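## Task

Get the black and the yellow supplement bottles upright on the top of the two-door cabinet beside arm1, with each bottle's full base resting on that top surface. At the end the tray must be empty and sit in the arm3/arm4 room, away from the wall opening. The drink can must finish upright on the same piece of furniture it starts on. A tray carrying a load travels along one lane on its own, and an unloaded tray returns along the other lane. If the black bottle, the yellow bottle or the drink can contacts a roller lane without being held by a gripper, the task fails. Anything that stays in place only because a robot is holding it is not counted. Finish by opening the grippers and moving the arms away.

## Robot and tools

Setup. Four identical i2rt Big YAM arms (arm1, arm2, arm3, arm4) share a scene split into two rooms joined by a wall opening with two roller lanes. arm1 and arm2 work in one room, arm3 and arm4 in the other. Each arm has six revolute joints, a two-finger gripper and a wrist camera that sits on top of the hand looking toward the fingertips. Reach is roughly 1.0 m from the joint1 axis. Joints move at different speeds, so the hand can sweep a wide arc between postures. Two fixed room cameras exist: cam_arm1_arm2 and cam_arm3_arm4 (896x504). Wrist cameras (arm1_cam_wrist etc.) are fisheye, 504x504.

Frames. There is one scene frame with its origin on the floor and +z up. "hand" means the point midway between the fingertips; its z axis runs along the fingers and the fingers close along its y axis. Foot poses are not printed. Calibration data (K, distortion, T_world_to_cam, pos_world) lets you project scene points into images; room cameras may be off by a couple of degrees and several millimetres, and wrist camera poses inherit errors from joint readings.

execute_actions. Arguments: "actions", a list holding zero or one action, and optional "cameras" (list of camera names, or "all"; omitted or null gives all, [] gives none). An action is an object keyed by arm name; each arm entry holds "joints", an object of absolute joint targets (not offsets, not hand poses), one per named key. Keys and ranges: joint1_rad -2.879 to 2.879 (rotation about the foot, positive counter-clockwise seen from above, 0 faces the way the foot points); joint2_rad 0 to 3.141 (shoulder, 0 has the upper arm pointing back and nearly level, increasing lifts it up and forward); joint3_rad 0 to 3.019 (elbow, 0 fully folded, increasing opens); joint4_rad -1.692 to 1.57 (hand pitch, positive tips fingers up); joint5_rad -1.57 to 1.57 (sideways hand swing, positive to the arm's right); joint6_rad -2.094 to 2.094 (hand roll, positive clockwise viewed from behind); gripper_m 0 to 0.093 (fingertip gap in metres). Joints are in radians. Any number of arms and keys may be named; all start at once and may finish at different moments. Joints or arms left out may keep pushing toward earlier targets. An unknown key or out-of-range value rejects the whole call with no motion. An empty list just returns state and images.

Results. Each arm's joint_positions; joint torques (six numbers, arm joints only, with per-unit offset, scale and noise, nonzero even in free air); a "pictures" line listing the order of images. joint_status gives how each commanded motion ended: done within tolerance (±0.045, 0.14, 0.09, 0.055, 0.03, 0.035 rad for joints 1-6, ±0.003 m gripper), "off_target" (stopped short, may still push), "contact_stop" or "time_out" (holds where it stopped; a timed-out joint may keep a nearby target and keep pushing), "not_followed" (a self/inter-arm collision check blocked the arm's joint targets, shown with a "joint command not followed" line and a "cause:"; the gripper part still runs, and the blocked targets may be retried on later actions), "limit_stop_at_motor_heat". on_its_own lists what the call did not command; "held at" is a joint's held target, not its position. To relieve a pushing joint, command its current reported position. A stop in one call cancels later motion, wait and finished_scene calls in the same reply.

wait: "seconds" from 0 to 10; commands nothing, returns state and images. zoom_image: "camera" (one of the six names) and "region" [x0, y0, x1, y1] in image pixels from the top-left, at most 504x504, on the latest full image. read_manual: optional "section", only "licences". finished_scene: "scene" integer 1 or 2; ends that scene irreversibly once the last command has been held and reports success.

Cautions. Arms keep pushing on contact and can push hard; never squeeze two robots together (that fails the run) and avoid hitting them against each other, since the clearance check may react late and ignores fingers, gripper housings and wrist cameras. Sustained loads heat motors: a MOTOR HOT line appears from 85 °C and at 100 °C an OVER-TEMPERATURE FAULT drops the arm; resend targets afterwards. Loaded joints sag over time. Small target changes may not move a joint. Do not drop, slam or knock items, and never let anything go outside the work area or onto the floor. Keep the bottles and drink can off the roller lanes unless gripped. Loose objects may occasionally get a brief external nudge, so check placements before finishing.

Each tool is called after "Emit:" as a command line: name --argument value for each argument, lists and objects as JSON in quotes; but a table of rows of numbers goes row by row, as --pt "numbers of a row", without its own name.

## Session

I'll start by looking at the current state.

Emit:
execute_actions --actions '[]'

Scene clock: 0.00 s.
Joint torques (N m, as the arm reports them, + toward a larger angle): no reading
Motor temperatures (°C, as the motors report them): arm1=[21 21 20 20 22 22] | arm2=[21 21 22 22 20 21] | arm3=[20 19 20 21 21 21] | arm4=[22 21 23 21 22 22]
arm1.joint_positions: joint1_rad=+0.246 joint2_rad=+0.522 joint3_rad=+1.535 joint4_rad=-1.329 joint5_rad=-0.072 joint6_rad=+0.143 gripper_m=+0.094
arm1.joint_status: not commanded
arm1.hand: x=-1.1957 y=-0.4389 z=+1.5749 quat_wxyz=(-0.297, +0.617, -0.527, -0.503) (m; scene frame)
arm2.joint_positions: joint1_rad=-0.281 joint2_rad=+0.600 joint3_rad=+1.633 joint4_rad=-1.469 joint5_rad=-0.139 joint6_rad=+0.778 gripper_m=+0.094
arm2.joint_status: not commanded
arm2.hand: x=-1.6335 y=+0.1055 z=+1.5557 quat_wxyz=(-0.514, -0.407, -0.735, -0.174) (m; scene frame)
arm3.joint_positions: joint1_rad=-0.859 joint2_rad=+0.587 joint3_rad=+1.585 joint4_rad=-1.308 joint5_rad=-0.196 joint6_rad=+0.453 gripper_m=+0.094
arm3.joint_status: not commanded
arm3.hand: x=+1.2845 y=-0.4662 z=+1.5044 quat_wxyz=(-0.448, +0.159, -0.786, -0.396) (m; scene frame)
arm4.joint_positions: joint1_rad=-0.063 joint2_rad=+0.402 joint3_rad=+1.523 joint4_rad=-1.228 joint5_rad=-0.081 joint6_rad=+0.765 gripper_m=+0.094
arm4.joint_status: not commanded
arm4.hand: x=+1.6449 y=+0.1263 z=+1.5889 quat_wxyz=(+0.250, +0.688, -0.283, -0.620) (m; scene frame)
pictures: arm1_cam_wrist, arm2_cam_wrist, arm3_cam_wrist, arm4_cam_wrist, cam_arm1_arm2, cam_arm3_arm4
Images, in order (width x height): arm1_cam_wrist 504x504, arm2_cam_wrist 504x504, arm3_cam_wrist 504x504, arm4_cam_wrist 504x504, cam_arm1_arm2 896x504, cam_arm3_arm4 896x504.

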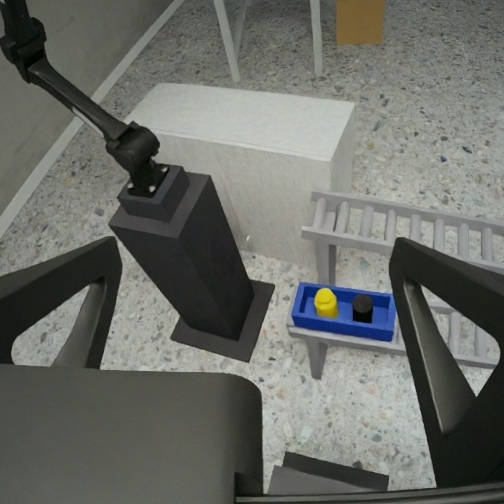

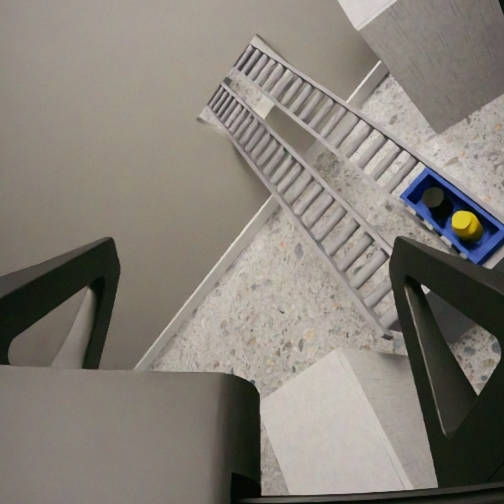

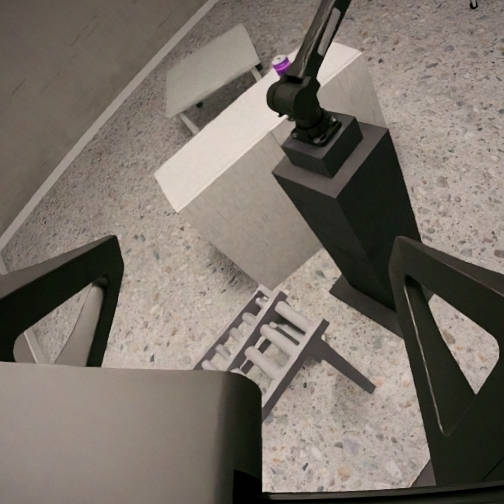

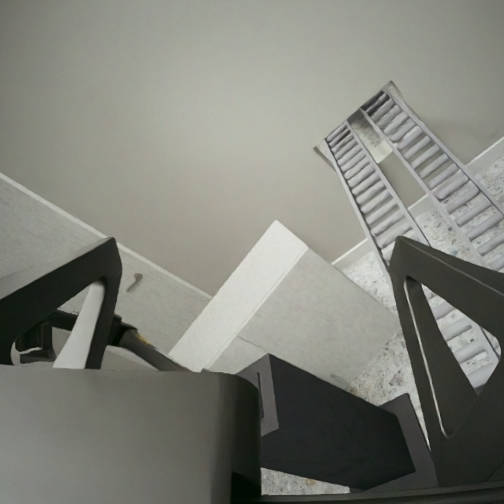

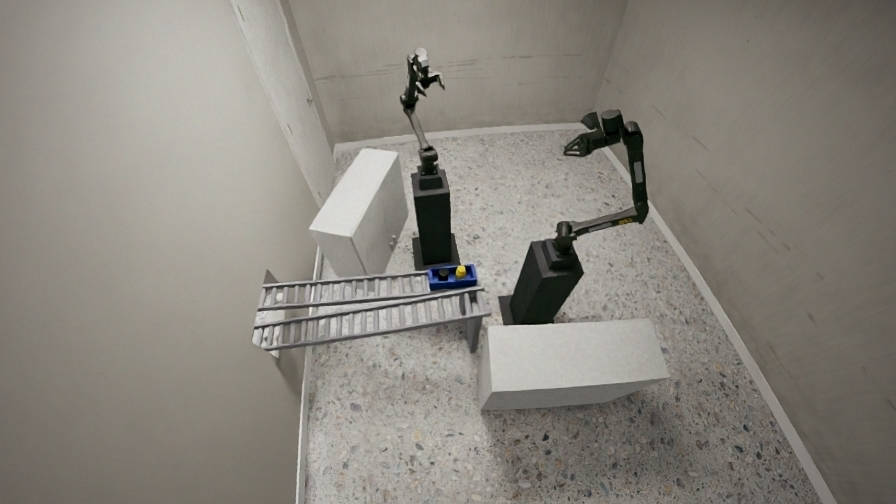

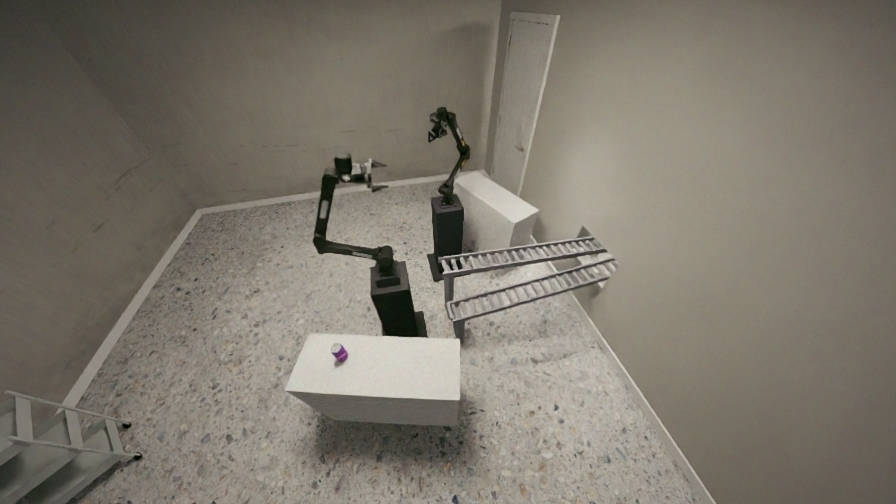

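Emit:
zoom_image --camera "cam_arm1_arm2" --region '[300, 130, 560, 360]'

Emit:
zoom_image --camera "arm1_cam_wrist" --region '[260, 170, 460, 390]'

Emit:
zoom_image --camera "arm2_cam_wrist" --region '[340, 120, 504, 300]'

Region (300, 130, 560, 360) of cam_arm1_arm2's 896x504 image, scaled by 1.938, with more detail than that image has; it fills the top 446 rows of this view, and the rest is white.

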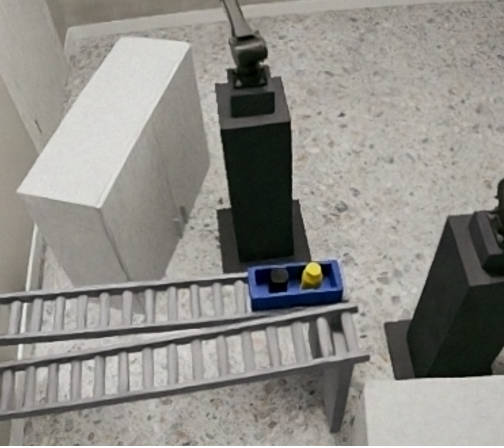

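Region (260, 170, 460, 390) of arm1_cam_wrist's 504x504 image, scaled by 2.291, with more detail than that image has; it fills the left 458 columns of this view, and the rest is white.

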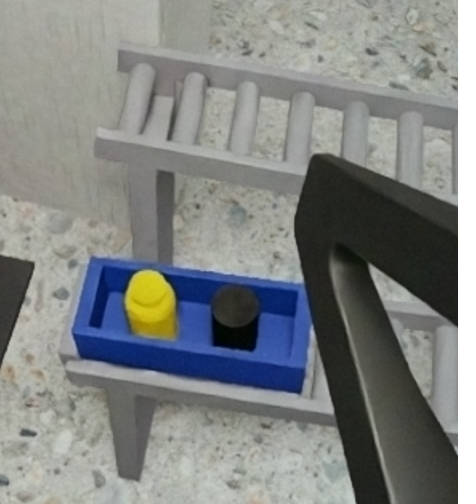

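Region (340, 120, 504, 300) of arm2_cam_wrist's 504x504 image, scaled by 2.800, with more detail than that image has; it fills the left 459 columns of this view, and the rest is white.

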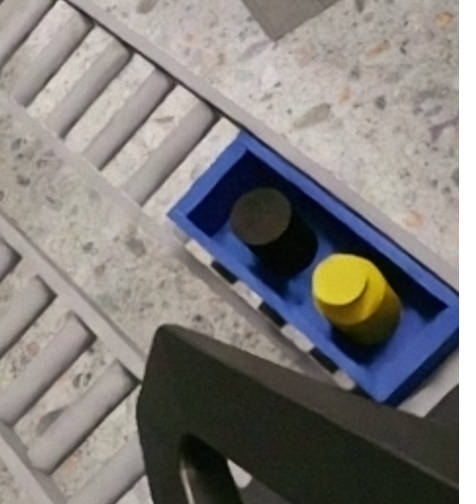

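Emit:
execute_actions --actions '[{"arm1": {"joints": {"joint1_rad": 0.161, "joint2_rad": 2.29, "joint3_rad": 1.668, "joint4_rad": -0.947, "joint5_rad": 0.0, "joint6_rad": 0.17, "gripper_m": 0.093}}}]' --cameras '["arm1_cam_wrist", "arm2_cam_wrist", "cam_arm1_arm2"]'

Scene clock: 122.00 s.
Joint torques (N m, as the arm reports them, + toward a larger angle): arm1=[  0.87 -19.55   9.2    0.32   0.24  -0.06] | arm2=[-0.9   5.87  6.34  2.57 -0.04  0.01] | arm3=[-2.1   3.21  7.96  2.14 -0.13  0.03] | arm4=[0.24 6.37 7.04 2.22 0.11 0.06]
Motor temperatures (°C, as the motors report them): arm1=[21 22 27 21 22 22] | arm2=[21 21 26 22 20 21] | arm3=[20 19 29 21 21 21] | arm4=[22 22 28 21 22 22]
arm1.joint_positions: joint1_rad=+0.170 joint2_rad=+2.294 joint3_rad=+1.653 joint4_rad=-0.945 joint5_rad=-0.002 joint6_rad=+0.155 gripper_m=+0.093
arm1.joint_status: all done
arm1.hand: x=-1.2570 y=+0.0146 z=+0.8395 quat_wxyz=(+0.011, +0.715, -0.699, +0.008) (m; scene frame)
arm2.joint_positions: joint1_rad=-0.281 joint2_rad=+0.600 joint3_rad=+1.633 joint4_rad=-1.469 joint5_rad=-0.139 joint6_rad=+0.778 gripper_m=+0.094
arm2.joint_status: not commanded
arm2.hand: x=-1.6335 y=+0.1055 z=+1.5557 quat_wxyz=(-0.514, -0.407, -0.735, -0.174) (m; scene frame)
arm3.joint_positions: joint1_rad=-0.859 joint2_rad=+0.587 joint3_rad=+1.585 joint4_rad=-1.308 joint5_rad=-0.196 joint6_rad=+0.453 gripper_m=+0.094
arm3.joint_status: not commanded
arm3.hand: x=+1.2845 y=-0.4662 z=+1.5044 quat_wxyz=(-0.448, +0.159, -0.786, -0.396) (m; scene frame)
arm4.joint_positions: joint1_rad=-0.063 joint2_rad=+0.402 joint3_rad=+1.523 joint4_rad=-1.228 joint5_rad=-0.081 joint6_rad=+0.766 gripper_m=+0.094
arm4.joint_status: not commanded
arm4.hand: x=+1.6449 y=+0.1263 z=+1.5889 quat_wxyz=(+0.250, +0.687, -0.283, -0.620) (m; scene frame)
pictures: arm1_cam_wrist, arm2_cam_wrist, cam_arm1_arm2
camera_calibration (this result's frames):
arm1_cam_wrist: T_world_to_cam=[[0.999392, 0.0332693, 0.0104509, 1.24548], [0.0204074, -0.800984, 0.598338, -0.45561], [0.0282773, -0.597761, -0.801176, 0.841193], [0, 0, 0, 1]] pos_world=[-1.25921, 0.0964595, 0.933536]
Images, in order (width x height): arm1_cam_wrist 504x504, arm2_cam_wrist 504x504, cam_arm1_arm2 896x504.

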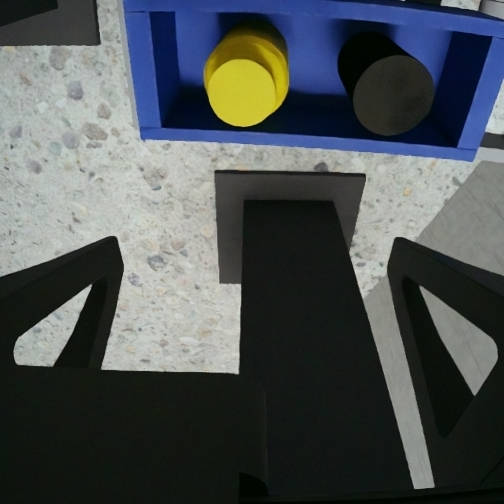

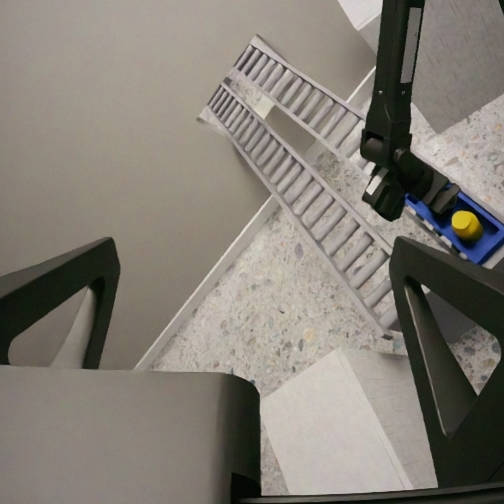

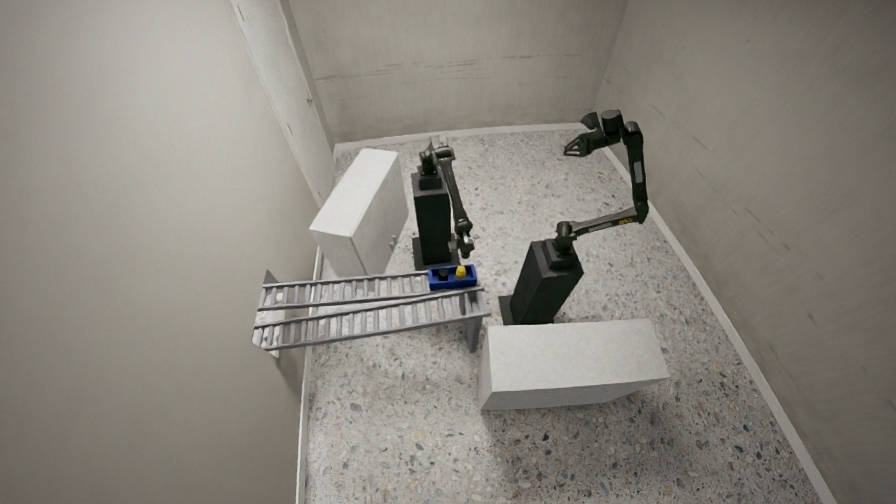

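Emit:
zoom_image --camera "cam_arm1_arm2" --region '[410, 200, 510, 300]'

Emit:
zoom_image --camera "arm2_cam_wrist" --region '[340, 110, 504, 280]'

Region (410, 200, 510, 300) of cam_arm1_arm2's 896x504 image, scaled by 5.040, with more detail than that image has.

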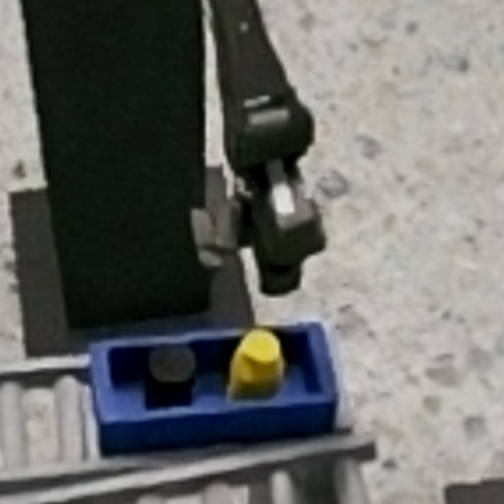

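Region (340, 110, 504, 280) of arm2_cam_wrist's 504x504 image, scaled by 2.965, with more detail than that image has; it fills the left 486 columns of this view, and the rest is white.

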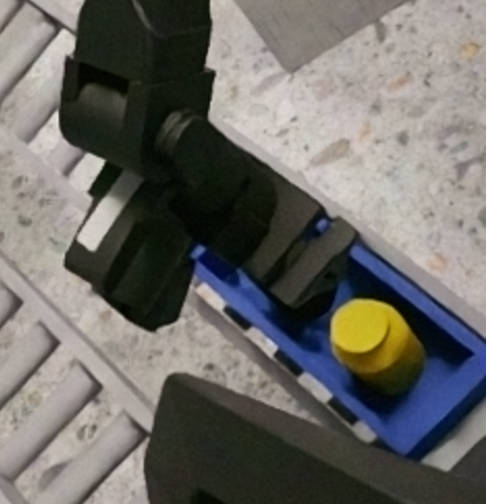

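Emit:
execute_actions --actions '[{"arm1": {"joints": {"joint1_rad": 0.172, "joint2_rad": 2.468, "joint3_rad": 1.769, "joint4_rad": -0.855, "joint5_rad": 0.0, "joint6_rad": 0.17, "gripper_m": 0.093}}}]' --cameras '["arm1_cam_wrist", "arm2_cam_wrist", "cam_arm1_arm2"]'

Scene clock: 153.80 s.
Joint torques (N m, as the arm reports them, + toward a larger angle): arm1=[  2.34 -21.32   8.66   0.47   0.17  -0.05] | arm2=[-0.91  5.89  6.34  2.57 -0.04  0.01] | arm3=[-0.95  3.07  8.02  2.13 -0.13  0.02] | arm4=[-0.14  6.19  7.03  2.15  0.12  0.05]
Motor temperatures (°C, as the motors report them): arm1=[21 29 28 20 22 22] | arm2=[21 21 26 22 20 21] | arm3=[20 19 30 21 21 21] | arm4=[22 22 29 21 22 22]
arm1.joint_positions: joint1_rad=+0.170 joint2_rad=+2.477 joint3_rad=+1.752 joint4_rad=-0.857 joint5_rad=-0.002 joint6_rad=+0.155 gripper_m=+0.093
arm1.joint_status: all done
arm1.hand: x=-1.2607 y=+0.0326 z=+0.7558 quat_wxyz=(+0.009, +0.715, -0.699, +0.006) (m; scene frame)
arm2.joint_positions: joint1_rad=-0.281 joint2_rad=+0.600 joint3_rad=+1.633 joint4_rad=-1.469 joint5_rad=-0.139 joint6_rad=+0.778 gripper_m=+0.094
arm2.joint_status: not commanded
arm2.hand: x=-1.6335 y=+0.1055 z=+1.5557 quat_wxyz=(-0.514, -0.407, -0.735, -0.174) (m; scene frame)
arm3.joint_positions: joint1_rad=-0.859 joint2_rad=+0.587 joint3_rad=+1.585 joint4_rad=-1.308 joint5_rad=-0.196 joint6_rad=+0.453 gripper_m=+0.094
arm3.joint_status: not commanded
arm3.hand: x=+1.2845 y=-0.4662 z=+1.5044 quat_wxyz=(-0.448, +0.159, -0.786, -0.396) (m; scene frame)
arm4.joint_positions: joint1_rad=-0.063 joint2_rad=+0.402 joint3_rad=+1.523 joint4_rad=-1.228 joint5_rad=-0.081 joint6_rad=+0.766 gripper_m=+0.094
arm4.joint_status: not commanded
arm4.hand: x=+1.6449 y=+0.1263 z=+1.5889 quat_wxyz=(+0.250, +0.687, -0.283, -0.620) (m; scene frame)
pictures: arm1_cam_wrist, arm2_cam_wrist, cam_arm1_arm2
camera_calibration (this result's frames):
arm1_cam_wrist: T_world_to_cam=[[0.999412, 0.0328271, 0.00991003, 1.24995], [0.0204802, -0.803232, 0.595314, -0.388552], [0.0275025, -0.594761, -0.803432, 0.785641], [0, 0, 0, 1]] pos_world=[-1.26286, 0.114139, 0.850132]
Images, in order (width x height): arm1_cam_wrist 504x504, arm2_cam_wrist 504x504, cam_arm1_arm2 896x504.

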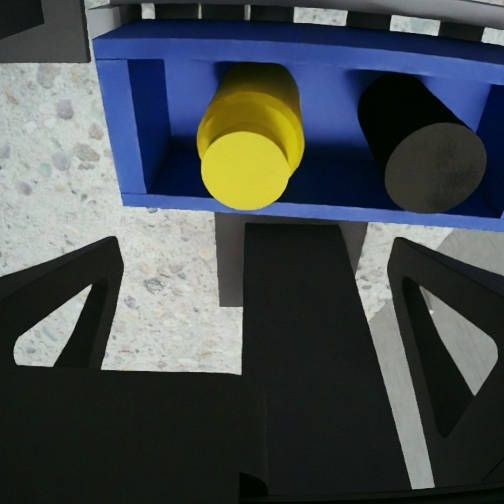

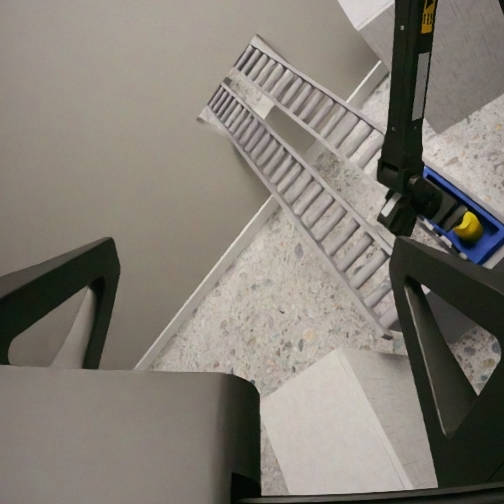

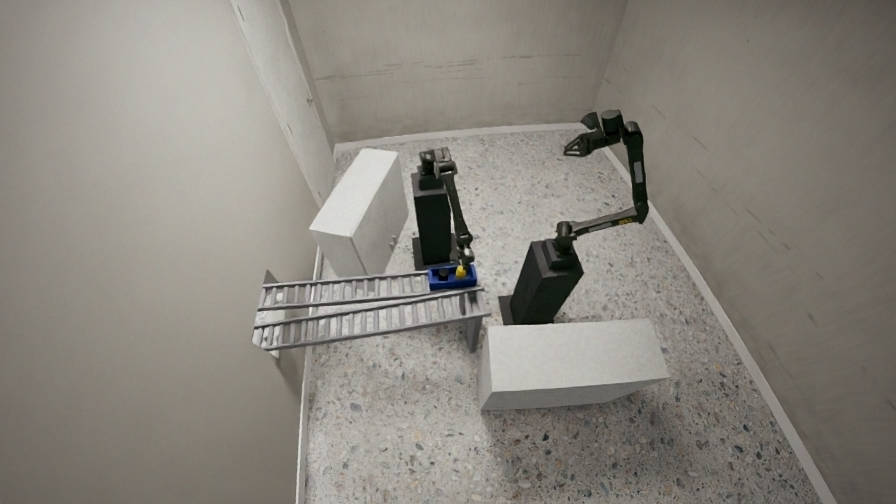

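Emit:
execute_actions --actions '[{"arm1": {"joints": {"joint1_rad": 0.186, "joint2_rad": 2.725, "joint3_rad": 1.894, "joint4_rad": -0.711, "joint5_rad": 0.0, "joint6_rad": 0.17, "gripper_m": 0.093}}}]' --cameras '["arm1_cam_wrist", "arm2_cam_wrist", "cam_arm1_arm2"]'

Scene clock: 182.07 s.
Joint torques (N m, as the arm reports them, + toward a larger angle): arm1=[  2.8  -22.17   7.69   0.52   0.22  -0.05] | arm2=[-0.92  5.85  6.34  2.57 -0.04  0.01] | arm3=[-1.57  3.1   8.06  2.09 -0.14  0.08] | arm4=[-0.43  6.68  6.99  2.2   0.12  0.04]
Motor temperatures (°C, as the motors report them): arm1=[21 32 28 20 22 22] | arm2=[21 21 27 22 20 21] | arm3=[20 19 30 21 21 21] | arm4=[22 22 29 21 22 22]
arm1.joint_positions: joint1_rad=+0.174 joint2_rad=+2.738 joint3_rad=+1.878 joint4_rad=-0.714 joint5_rad=-0.002 joint6_rad=+0.155 gripper_m=+0.093
arm1.joint_status: all done
arm1.hand: x=-1.2639 y=+0.0317 z=+0.6260 quat_wxyz=(+0.007, +0.716, -0.698, +0.002) (m; scene frame)
arm2.joint_positions: joint1_rad=-0.281 joint2_rad=+0.600 joint3_rad=+1.633 joint4_rad=-1.469 joint5_rad=-0.139 joint6_rad=+0.778 gripper_m=+0.094
arm2.joint_status: not commanded
arm2.hand: x=-1.6335 y=+0.1055 z=+1.5557 quat_wxyz=(-0.514, -0.407, -0.735, -0.174) (m; scene frame)
arm3.joint_positions: joint1_rad=-0.859 joint2_rad=+0.587 joint3_rad=+1.585 joint4_rad=-1.308 joint5_rad=-0.196 joint6_rad=+0.453 gripper_m=+0.094
arm3.joint_status: not commanded
arm3.hand: x=+1.2845 y=-0.4662 z=+1.5044 quat_wxyz=(-0.448, +0.159, -0.786, -0.396) (m; scene frame)
arm4.joint_positions: joint1_rad=-0.063 joint2_rad=+0.402 joint3_rad=+1.523 joint4_rad=-1.228 joint5_rad=-0.081 joint6_rad=+0.766 gripper_m=+0.094
arm4.joint_status: not commanded
arm4.hand: x=+1.6449 y=+0.1263 z=+1.5889 quat_wxyz=(+0.250, +0.687, -0.283, -0.620) (m; scene frame)
pictures: arm1_cam_wrist, arm2_cam_wrist, cam_arm1_arm2
camera_calibration (this result's frames):
arm1_cam_wrist: T_world_to_cam=[[0.999298, 0.0364953, 0.00849516, 1.25501], [0.0245387, -0.808708, 0.587699, -0.301913], [0.0283184, -0.587077, -0.809035, 0.685159], [0, 0, 0, 1]] pos_world=[-1.26612, 0.11228, 0.72109]
Images, in order (width x height): arm1_cam_wrist 504x504, arm2_cam_wrist 504x504, cam_arm1_arm2 896x504.

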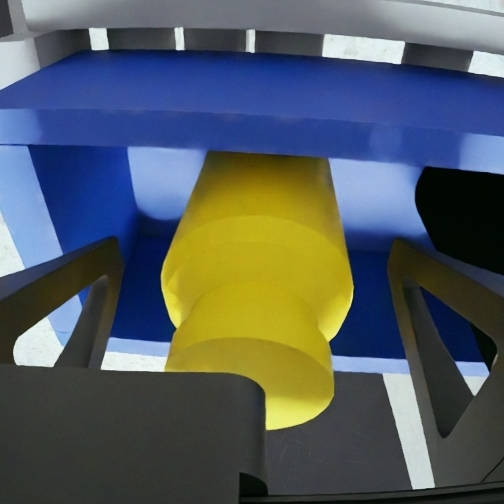

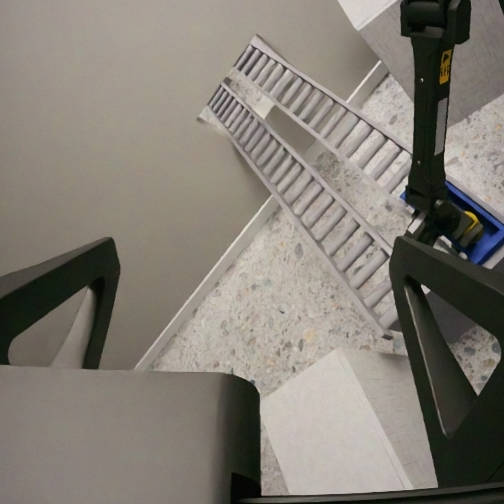

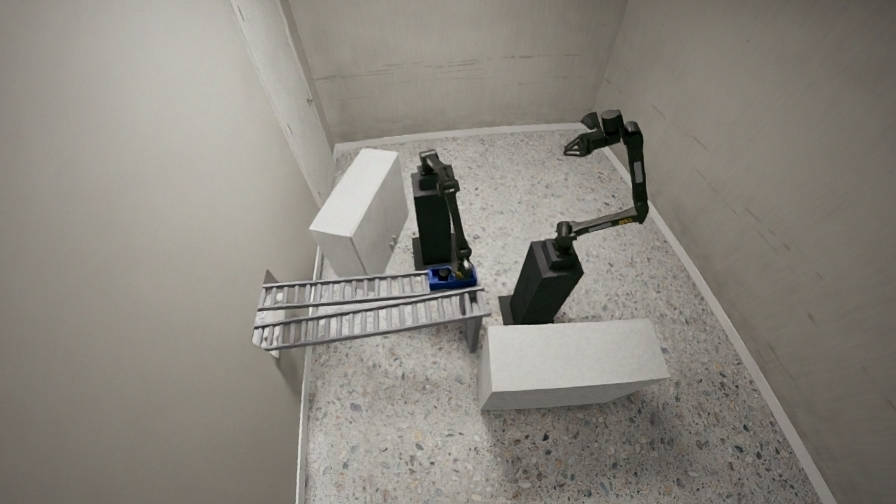

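Emit:
execute_actions --actions '[{"arm1": {"joints": {"joint2_rad": 2.741, "joint3_rad": 1.902, "joint4_rad": -0.702}}}]' --cameras '["arm1_cam_wrist"]'

Scene clock: 190.37 s.
Joint torques (N m, as the arm reports them, + toward a larger angle): arm1=[  3.14 -20.73   8.3    0.66   0.23  -0.06] | arm2=[-0.9   5.91  6.34  2.57 -0.04  0.01] | arm3=[-0.84  2.96  8.03  2.12 -0.12  0.06] | arm4=[-0.01  6.1   7.08  2.09  0.1   0.05]
Motor temperatures (°C, as the motors report them): arm1=[21 33 27 20 22 22] | arm2=[21 21 27 22 20 21] | arm3=[20 19 31 21 21 21] | arm4=[22 22 29 21 22 22]
arm1.joint_positions: joint1_rad=+0.174 joint2_rad=+2.738 joint3_rad=+1.878 joint4_rad=-0.711 joint5_rad=-0.002 joint6_rad=+0.155 gripper_m=+0.093
arm1.joint_status: all done
arm1.hand: x=-1.2640 y=+0.0322 z=+0.6260 quat_wxyz=(+0.006, +0.716, -0.698, +0.001) (m; scene frame)
arm2.joint_positions: joint1_rad=-0.281 joint2_rad=+0.600 joint3_rad=+1.633 joint4_rad=-1.469 joint5_rad=-0.139 joint6_rad=+0.778 gripper_m=+0.094
arm2.joint_status: not commanded
arm2.hand: x=-1.6335 y=+0.1055 z=+1.5557 quat_wxyz=(-0.514, -0.407, -0.735, -0.174) (m; scene frame)
arm3.joint_positions: joint1_rad=-0.859 joint2_rad=+0.587 joint3_rad=+1.585 joint4_rad=-1.308 joint5_rad=-0.196 joint6_rad=+0.453 gripper_m=+0.094
arm3.joint_status: not commanded
arm3.hand: x=+1.2845 y=-0.4662 z=+1.5044 quat_wxyz=(-0.448, +0.159, -0.786, -0.396) (m; scene frame)
arm4.joint_positions: joint1_rad=-0.063 joint2_rad=+0.402 joint3_rad=+1.523 joint4_rad=-1.228 joint5_rad=-0.081 joint6_rad=+0.766 gripper_m=+0.094
arm4.joint_status: not commanded
arm4.hand: x=+1.6449 y=+0.1263 z=+1.5889 quat_wxyz=(+0.250, +0.687, -0.283, -0.620) (m; scene frame)
pictures: arm1_cam_wrist
camera_calibration (this result's frames):
arm1_cam_wrist: T_world_to_cam=[[0.999302, 0.0364628, 0.0081643, 1.25531], [0.02477, -0.810029, 0.585866, -0.299977], [0.0279756, -0.585255, -0.810367, 0.685823], [0, 0, 0, 1]] pos_world=[-1.26619, 0.112619, 0.721266]
Images, in order (width x height): arm1_cam_wrist 504x504.

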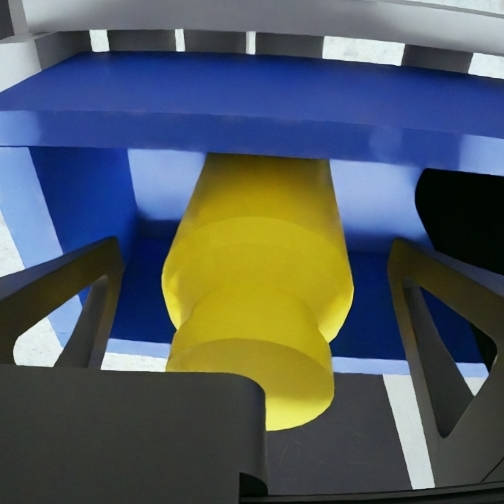

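Emit:
execute_actions --actions '[{"arm1": {"joints": {"gripper_m": 0.04}}}]' --cameras '["arm1_cam_wrist"]'

Scene clock: 193.50 s.
Joint torques (N m, as the arm reports them, + toward a larger angle): arm1=[  2.69 -21.25   8.37   0.65   0.15  -0.04] | arm2=[-0.91  5.92  6.32  2.57 -0.04  0.01] | arm3=[-1.69  3.36  7.89  2.19 -0.13  0.1 ] | arm4=[0.25 6.52 7.03 2.01 0.1  0.07]
Motor temperatures (°C, as the motors report them): arm1=[21 33 28 20 22 22] | arm2=[21 21 27 22 20 21] | arm3=[20 19 31 21 21 21] | arm4=[22 22 29 21 22 22]
arm1.joint_positions: joint1_rad=+0.174 joint2_rad=+2.738 joint3_rad=+1.878 joint4_rad=-0.710 joint5_rad=-0.001 joint6_rad=+0.156 gripper_m=+0.062
arm1.joint_status: gripper_m off_target (ended at +0.062, target +0.040)
arm1.hand: x=-1.2638 y=+0.0326 z=+0.6260 quat_wxyz=(+0.005, +0.716, -0.698, +0.001) (m; scene frame)
arm2.joint_positions: joint1_rad=-0.281 joint2_rad=+0.600 joint3_rad=+1.633 joint4_rad=-1.469 joint5_rad=-0.139 joint6_rad=+0.778 gripper_m=+0.094
arm2.joint_status: not commanded
arm2.hand: x=-1.6335 y=+0.1055 z=+1.5557 quat_wxyz=(-0.514, -0.407, -0.735, -0.174) (m; scene frame)
arm3.joint_positions: joint1_rad=-0.859 joint2_rad=+0.587 joint3_rad=+1.585 joint4_rad=-1.308 joint5_rad=-0.196 joint6_rad=+0.453 gripper_m=+0.094
arm3.joint_status: not commanded
arm3.hand: x=+1.2845 y=-0.4662 z=+1.5044 quat_wxyz=(-0.448, +0.159, -0.786, -0.396) (m; scene frame)
arm4.joint_positions: joint1_rad=-0.063 joint2_rad=+0.402 joint3_rad=+1.523 joint4_rad=-1.228 joint5_rad=-0.081 joint6_rad=+0.766 gripper_m=+0.094
arm4.joint_status: not commanded
arm4.hand: x=+1.6449 y=+0.1263 z=+1.5889 quat_wxyz=(+0.250, +0.687, -0.283, -0.620) (m; scene frame)
pictures: arm1_cam_wrist
camera_calibration (this result's frames):
arm1_cam_wrist: T_world_to_cam=[[0.999322, 0.035686, 0.0090825, 1.25464], [0.0236502, -0.811044, 0.584507, -0.300181], [0.028225, -0.583896, -0.811338, 0.686931], [0, 0, 0, 1]] pos_world=[-1.26608, 0.112863, 0.721395]
Images, in order (width x height): arm1_cam_wrist 504x504.

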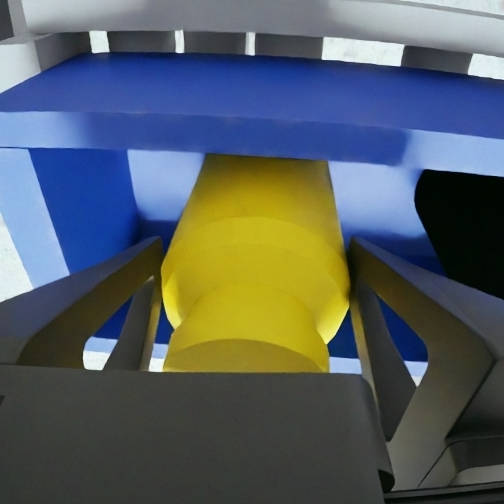

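Emit:
execute_actions --actions '[{"arm1": {"joints": {"joint2_rad": 1.93, "joint3_rad": 1.09, "joint4_rad": -0.675}}}]' --cameras '["arm1_cam_wrist", "cam_arm1_arm2"]'

Scene clock: 217.10 s.
Joint torques (N m, as the arm reports them, + toward a larger angle): arm1=[  2.75 -13.91   7.26   0.47   0.13  -0.08] | arm2=[-0.96  5.9   6.35  2.57 -0.04  0.01] | arm3=[-1.24  3.2   8.07  2.25 -0.12  0.01] | arm4=[-0.25  6.03  7.    2.23  0.14  0.09]
Motor temperatures (°C, as the motors report them): arm1=[21 34 28 20 22 22] | arm2=[21 22 27 22 20 21] | arm3=[20 19 31 21 21 21] | arm4=[22 22 29 21 22 22]
arm1.joint_positions: joint1_rad=+0.174 joint2_rad=+1.932 joint3_rad=+1.080 joint4_rad=-0.672 joint5_rad=+0.000 joint6_rad=+0.156 gripper_m=+0.062
arm1.joint_status: all done
arm1.hand: x=-1.2330 y=-0.1263 z=+0.8736 quat_wxyz=(-0.008, +0.716, -0.698, -0.017) (m; scene frame)
arm2.joint_positions: joint1_rad=-0.281 joint2_rad=+0.600 joint3_rad=+1.633 joint4_rad=-1.469 joint5_rad=-0.139 joint6_rad=+0.778 gripper_m=+0.094
arm2.joint_status: not commanded
arm2.hand: x=-1.6335 y=+0.1055 z=+1.5557 quat_wxyz=(-0.514, -0.407, -0.735, -0.174) (m; scene frame)
arm3.joint_positions: joint1_rad=-0.859 joint2_rad=+0.587 joint3_rad=+1.585 joint4_rad=-1.308 joint5_rad=-0.196 joint6_rad=+0.453 gripper_m=+0.094
arm3.joint_status: not commanded
arm3.hand: x=+1.2845 y=-0.4662 z=+1.5044 quat_wxyz=(-0.448, +0.159, -0.786, -0.396) (m; scene frame)
arm4.joint_positions: joint1_rad=-0.063 joint2_rad=+0.402 joint3_rad=+1.523 joint4_rad=-1.228 joint5_rad=-0.081 joint6_rad=+0.766 gripper_m=+0.094
arm4.joint_status: not commanded
arm4.hand: x=+1.6449 y=+0.1263 z=+1.5889 quat_wxyz=(+0.250, +0.687, -0.283, -0.620) (m; scene frame)
pictures: arm1_cam_wrist, cam_arm1_arm2
camera_calibration (this result's frames):
arm1_cam_wrist: T_world_to_cam=[[0.999378, 0.035125, 0.00322606, 1.23238], [0.0276299, -0.836403, 0.547418, -0.540406], [0.0219264, -0.546988, -0.836853, 0.813353], [0, 0, 0, 1]] pos_world=[-1.23451, -0.0503901, 0.972509]
Images, in order (width x height): arm1_cam_wrist 504x504, cam_arm1_arm2 896x504.

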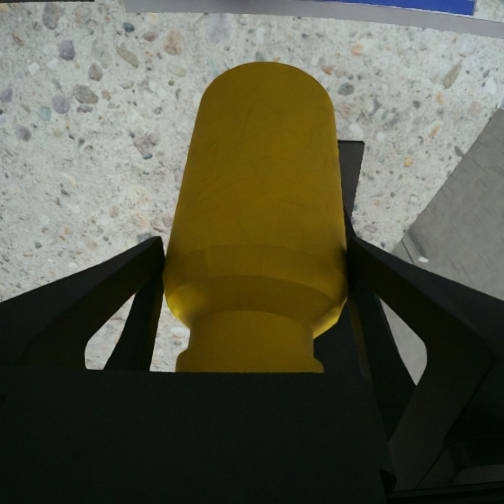

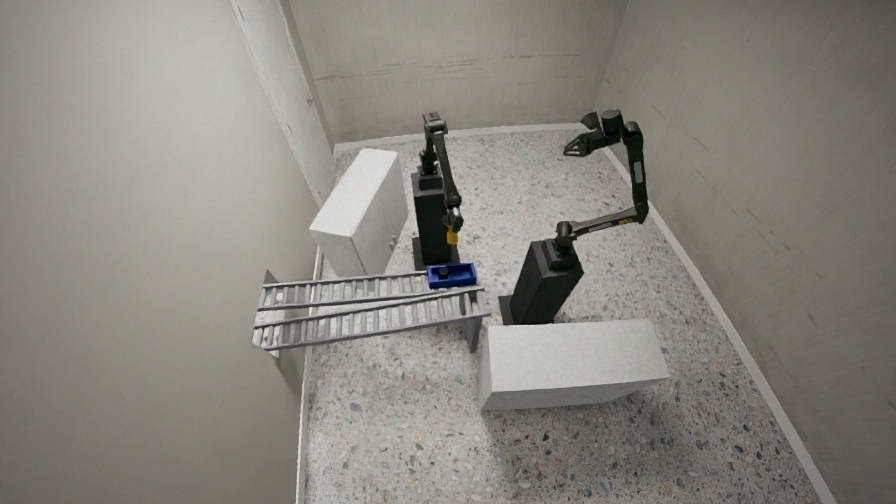

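Emit:
execute_actions --actions '[{"arm1": {"joints": {"joint1_rad": -1.70, "joint2_rad": 2.118, "joint3_rad": 1.602, "joint4_rad": -1.313, "gripper_m": 0.02}}}]' --cameras '["arm1_cam_wrist", "arm2_cam_wrist", "cam_arm1_arm2"]'

Scene clock: 251.07 s.
Joint torques (N m, as the arm reports them, + toward a larger angle): arm1=[  2.58 -18.89   8.19  -0.42   0.08  -0.08] | arm2=[-0.95  5.86  6.34  2.57 -0.04  0.01] | arm3=[-0.25  2.91  7.93  2.24 -0.13  0.04] | arm4=[0.19 6.33 7.03 2.25 0.09 0.07]
Motor temperatures (°C, as the motors report them): arm1=[21 32 27 20 22 22] | arm2=[21 22 27 22 20 21] | arm3=[20 20 32 21 21 21] | arm4=[22 22 30 21 22 22]
arm1.joint_positions: joint1_rad=-1.710 joint2_rad=+2.126 joint3_rad=+1.600 joint4_rad=-1.299 joint5_rad=+0.002 joint6_rad=+0.157 gripper_m=+0.062
arm1.joint_status: gripper_m off_target (ended at +0.062, target +0.020); the others done
arm1.hand: x=-0.6034 y=-0.6728 z=+0.9355 quat_wxyz=(+0.128, -0.143, -0.981, +0.008) (m; scene frame)
arm2.joint_positions: joint1_rad=-0.281 joint2_rad=+0.600 joint3_rad=+1.633 joint4_rad=-1.469 joint5_rad=-0.139 joint6_rad=+0.778 gripper_m=+0.094
arm2.joint_status: not commanded
arm2.hand: x=-1.6335 y=+0.1055 z=+1.5557 quat_wxyz=(-0.514, -0.407, -0.735, -0.174) (m; scene frame)
arm3.joint_positions: joint1_rad=-0.859 joint2_rad=+0.587 joint3_rad=+1.585 joint4_rad=-1.308 joint5_rad=-0.196 joint6_rad=+0.453 gripper_m=+0.094
arm3.joint_status: not commanded
arm3.hand: x=+1.2845 y=-0.4662 z=+1.5044 quat_wxyz=(-0.448, +0.159, -0.786, -0.396) (m; scene frame)
arm4.joint_positions: joint1_rad=-0.063 joint2_rad=+0.402 joint3_rad=+1.523 joint4_rad=-1.228 joint5_rad=-0.081 joint6_rad=+0.766 gripper_m=+0.094
arm4.joint_status: not commanded
arm4.hand: x=+1.6449 y=+0.1263 z=+1.5889 quat_wxyz=(+0.250, +0.687, -0.283, -0.620) (m; scene frame)
pictures: arm1_cam_wrist, arm2_cam_wrist, cam_arm1_arm2
camera_calibration (this result's frames):
arm1_cam_wrist: T_world_to_cam=[[-0.266047, -0.961833, 0.0640099, -0.869061], [-0.60908, 0.219199, 0.762216, -0.923754], [-0.747155, 0.163798, -0.644151, 0.386268], [0, 0, 0, 1]] pos_world=[-0.505249, -0.696674, 1.00854]
Images, in order (width x height): arm1_cam_wrist 504x504, arm2_cam_wrist 504x504, cam_arm1_arm2 896x504.

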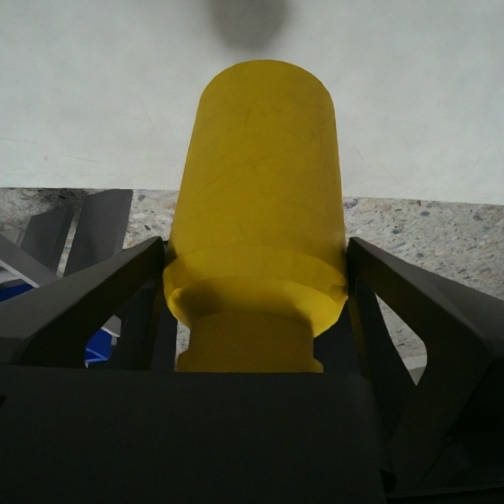

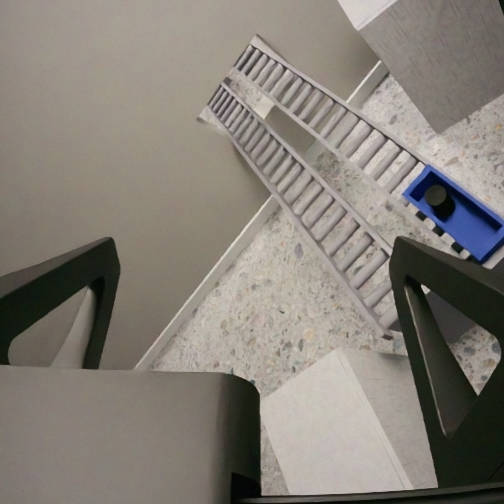

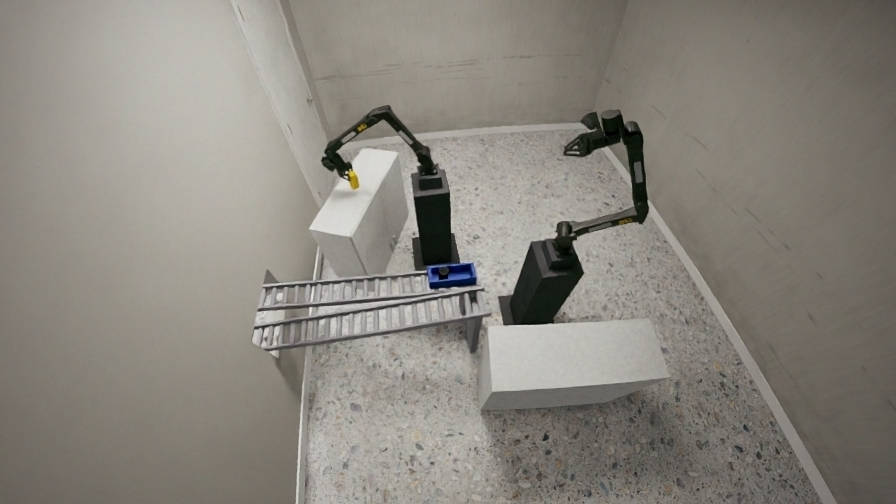

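Emit:
zoom_image --camera "cam_arm1_arm2" --region '[300, 130, 420, 250]'

Emit:
zoom_image --camera "arm2_cam_wrist" --region '[360, 130, 504, 290]'

Region (300, 130, 420, 250) of cam_arm1_arm2's 896x504 image, scaled by 4.200, with more detail than that image has.

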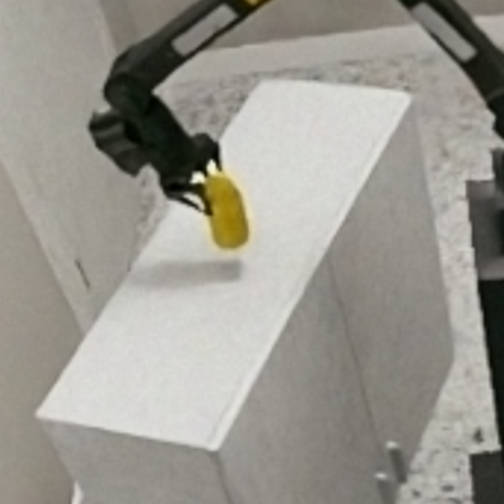

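Region (360, 130, 504, 290) of arm2_cam_wrist's 504x504 image, scaled by 3.150, with more detail than that image has; it fills the left 454 columns of this view, and the rest is white.

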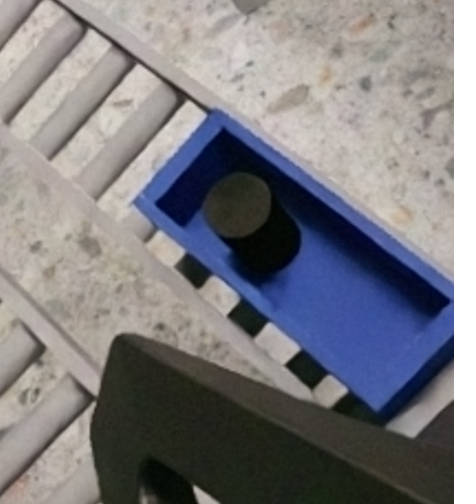

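Emit:
zoom_image --camera "cam_arm1_arm2" --region '[325, 150, 385, 210]'

Region (325, 150, 385, 210) of cam_arm1_arm2's 896x504 image, scaled by 8.400, with more detail than that image has.

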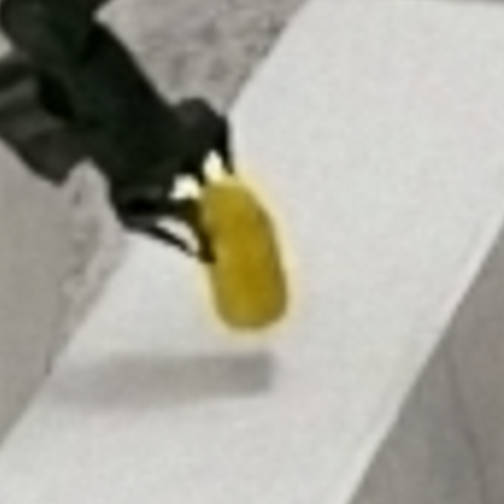

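Emit:
execute_actions --actions '[{"arm1": {"joints": {"joint2_rad": 2.272, "joint3_rad": 1.665, "joint4_rad": -1.27}}}]' --cameras '["arm1_cam_wrist", "cam_arm1_arm2"]'

Emit:
zoom_image --camera "cam_arm1_arm2" --region '[325, 155, 385, 215]'

Scene clock: 283.97 s.
Joint torques (N m, as the arm reports them, + toward a larger angle): arm1=[  2.58 -19.73   9.31   0.02   0.06  -0.04] | arm2=[-0.91  5.85  6.34  2.57 -0.04  0.01] | arm3=[-1.5   3.13  7.89  2.01 -0.14 -0.01] | arm4=[-0.05  6.31  6.94  2.12  0.15  0.07]
Motor temperatures (°C, as the motors report them): arm1=[21 34 28 20 22 22] | arm2=[21 22 28 22 20 21] | arm3=[20 20 32 21 21 21] | arm4=[22 22 30 21 22 22]
arm1.joint_positions: joint1_rad=-1.710 joint2_rad=+2.286 joint3_rad=+1.639 joint4_rad=-1.273 joint5_rad=+0.002 joint6_rad=+0.157 gripper_m=+0.061
arm1.joint_status: all done
arm1.hand: x=-0.6090 y=-0.6725 z=+0.8593 quat_wxyz=(+0.175, -0.142, -0.974, +0.008) (m; scene frame)
arm2.joint_positions: joint1_rad=-0.281 joint2_rad=+0.600 joint3_rad=+1.633 joint4_rad=-1.469 joint5_rad=-0.139 joint6_rad=+0.778 gripper_m=+0.094
arm2.joint_status: not commanded
arm2.hand: x=-1.6335 y=+0.1055 z=+1.5557 quat_wxyz=(-0.514, -0.407, -0.735, -0.174) (m; scene frame)
arm3.joint_positions: joint1_rad=-0.859 joint2_rad=+0.587 joint3_rad=+1.585 joint4_rad=-1.308 joint5_rad=-0.196 joint6_rad=+0.453 gripper_m=+0.094
arm3.joint_status: not commanded
arm3.hand: x=+1.2845 y=-0.4662 z=+1.5044 quat_wxyz=(-0.448, +0.159, -0.786, -0.396) (m; scene frame)
arm4.joint_positions: joint1_rad=-0.063 joint2_rad=+0.402 joint3_rad=+1.523 joint4_rad=-1.228 joint5_rad=-0.081 joint6_rad=+0.766 gripper_m=+0.094
arm4.joint_status: not commanded
arm4.hand: x=+1.6449 y=+0.1263 z=+1.5889 quat_wxyz=(+0.250, +0.687, -0.283, -0.620) (m; scene frame)
pictures: arm1_cam_wrist, cam_arm1_arm2
camera_calibration (this result's frames):
arm1_cam_wrist: T_world_to_cam=[[-0.259677, -0.962645, 0.0766987, -0.872887], [-0.535155, 0.209562, 0.818348, -0.87879], [-0.803851, 0.171461, -0.569582, 0.239497], [0, 0, 0, 1]] pos_world=[-0.504437, -0.697183, 0.922518]
Images, in order (width x height): arm1_cam_wrist 504x504, cam_arm1_arm2 896x504.

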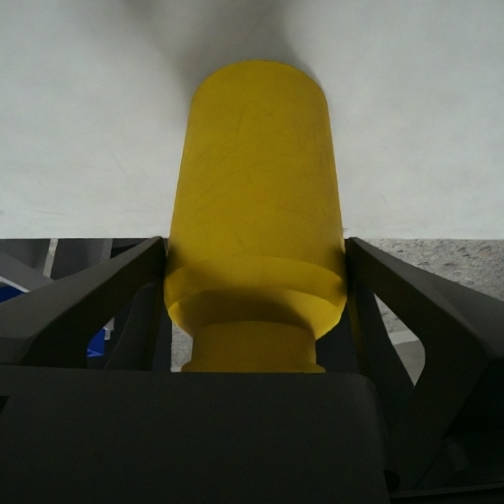

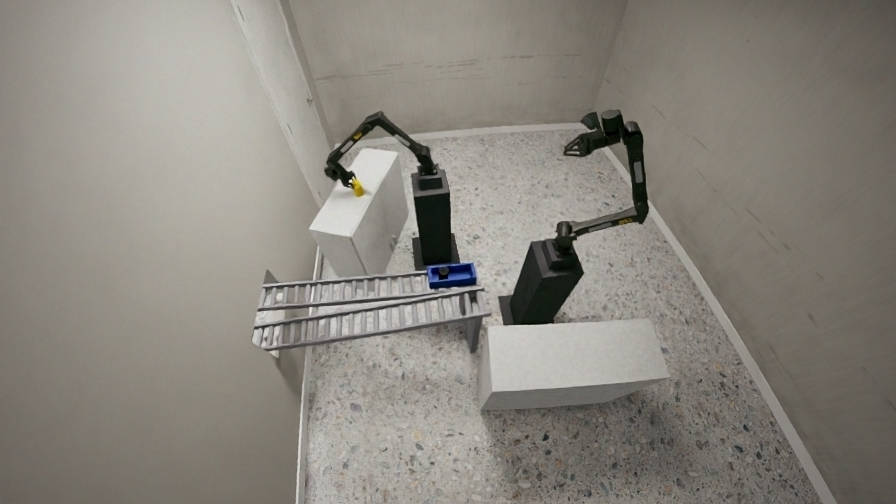

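Region (325, 155, 385, 215) of cam_arm1_arm2's 896x504 image, scaled by 8.400, with more detail than that image has.

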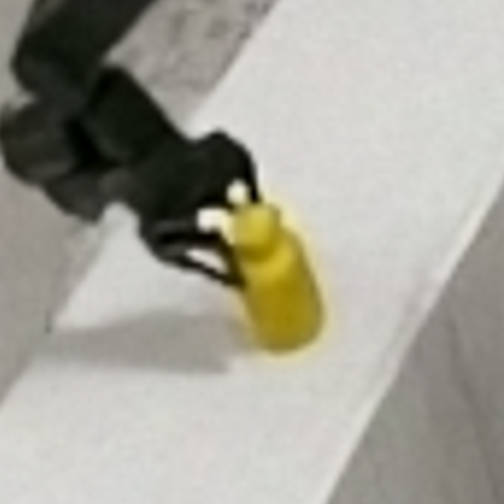

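Emit:
execute_actions --actions '[{"arm1": {"joints": {"gripper_m": 0.093}}}]' --cameras '["arm1_cam_wrist", "cam_arm1_arm2"]'

Emit:
zoom_image --camera "cam_arm1_arm2" --region '[325, 155, 385, 215]'

Scene clock: 288.73 s.
Joint torques (N m, as the arm reports them, + toward a larger angle): arm1=[  2.46 -20.4    9.36  -0.01   0.05  -0.08] | arm2=[-0.92  5.88  6.34  2.57 -0.04  0.01] | arm3=[-1.8   3.42  8.01  1.99 -0.12  0.05] | arm4=[0.07 6.39 7.09 2.33 0.11 0.05]
Motor temperatures (°C, as the motors report them): arm1=[21 35 29 20 22 22] | arm2=[21 22 28 22 20 21] | arm3=[20 20 32 21 21 21] | arm4=[22 22 30 21 22 22]
arm1.joint_positions: joint1_rad=-1.710 joint2_rad=+2.286 joint3_rad=+1.639 joint4_rad=-1.273 joint5_rad=+0.002 joint6_rad=+0.157 gripper_m=+0.093
arm1.joint_status: all done
arm1.hand: x=-0.6089 y=-0.6726 z=+0.8595 quat_wxyz=(+0.175, -0.142, -0.974, +0.009) (m; scene frame)
arm2.joint_positions: joint1_rad=-0.281 joint2_rad=+0.600 joint3_rad=+1.633 joint4_rad=-1.469 joint5_rad=-0.139 joint6_rad=+0.778 gripper_m=+0.094
arm2.joint_status: not commanded
arm2.hand: x=-1.6335 y=+0.1055 z=+1.5557 quat_wxyz=(-0.514, -0.407, -0.735, -0.174) (m; scene frame)
arm3.joint_positions: joint1_rad=-0.859 joint2_rad=+0.587 joint3_rad=+1.585 joint4_rad=-1.308 joint5_rad=-0.196 joint6_rad=+0.453 gripper_m=+0.094
arm3.joint_status: not commanded
arm3.hand: x=+1.2845 y=-0.4662 z=+1.5044 quat_wxyz=(-0.448, +0.159, -0.786, -0.396) (m; scene frame)
arm4.joint_positions: joint1_rad=-0.063 joint2_rad=+0.402 joint3_rad=+1.523 joint4_rad=-1.228 joint5_rad=-0.081 joint6_rad=+0.766 gripper_m=+0.094
arm4.joint_status: not commanded
arm4.hand: x=+1.6449 y=+0.1263 z=+1.5889 quat_wxyz=(+0.250, +0.687, -0.283, -0.620) (m; scene frame)
pictures: arm1_cam_wrist, cam_arm1_arm2
camera_calibration (this result's frames):
arm1_cam_wrist: T_world_to_cam=[[-0.259572, -0.962649, 0.0770026, -0.873154], [-0.535453, 0.209821, 0.818086, -0.87868], [-0.803687, 0.171121, -0.569917, 0.239843], [0, 0, 0, 1]] pos_world=[-0.504379, -0.697217, 0.922762]
Images, in order (width x height): arm1_cam_wrist 504x504, cam_arm1_arm2 896x504.

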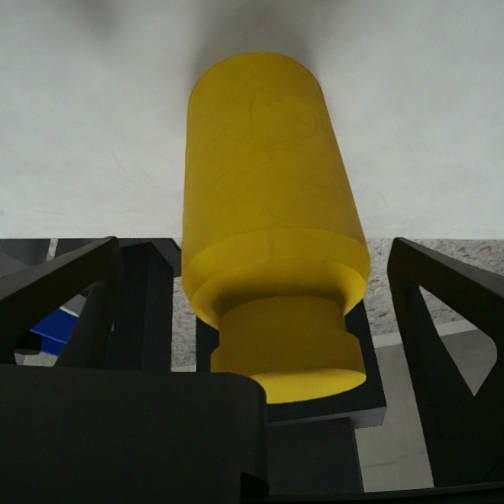

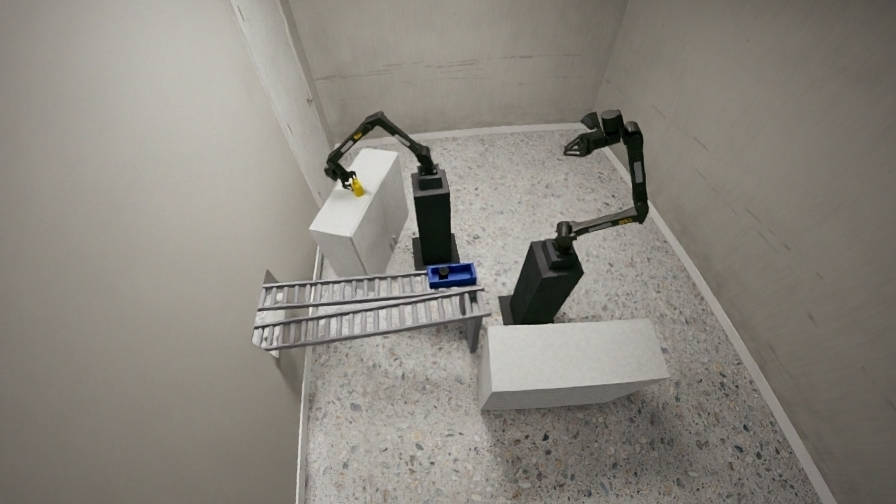

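Region (325, 155, 385, 215) of cam_arm1_arm2's 896x504 image, scaled by 8.400, with more detail than that image has.

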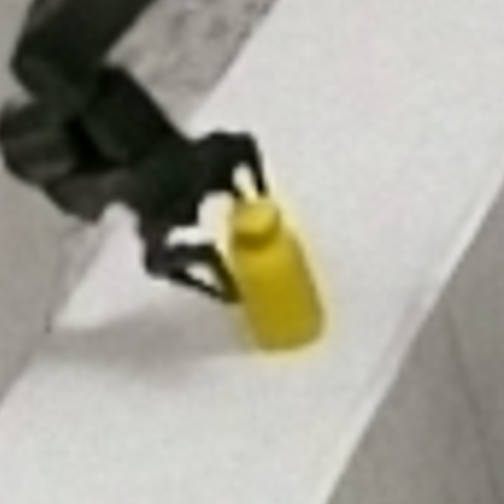

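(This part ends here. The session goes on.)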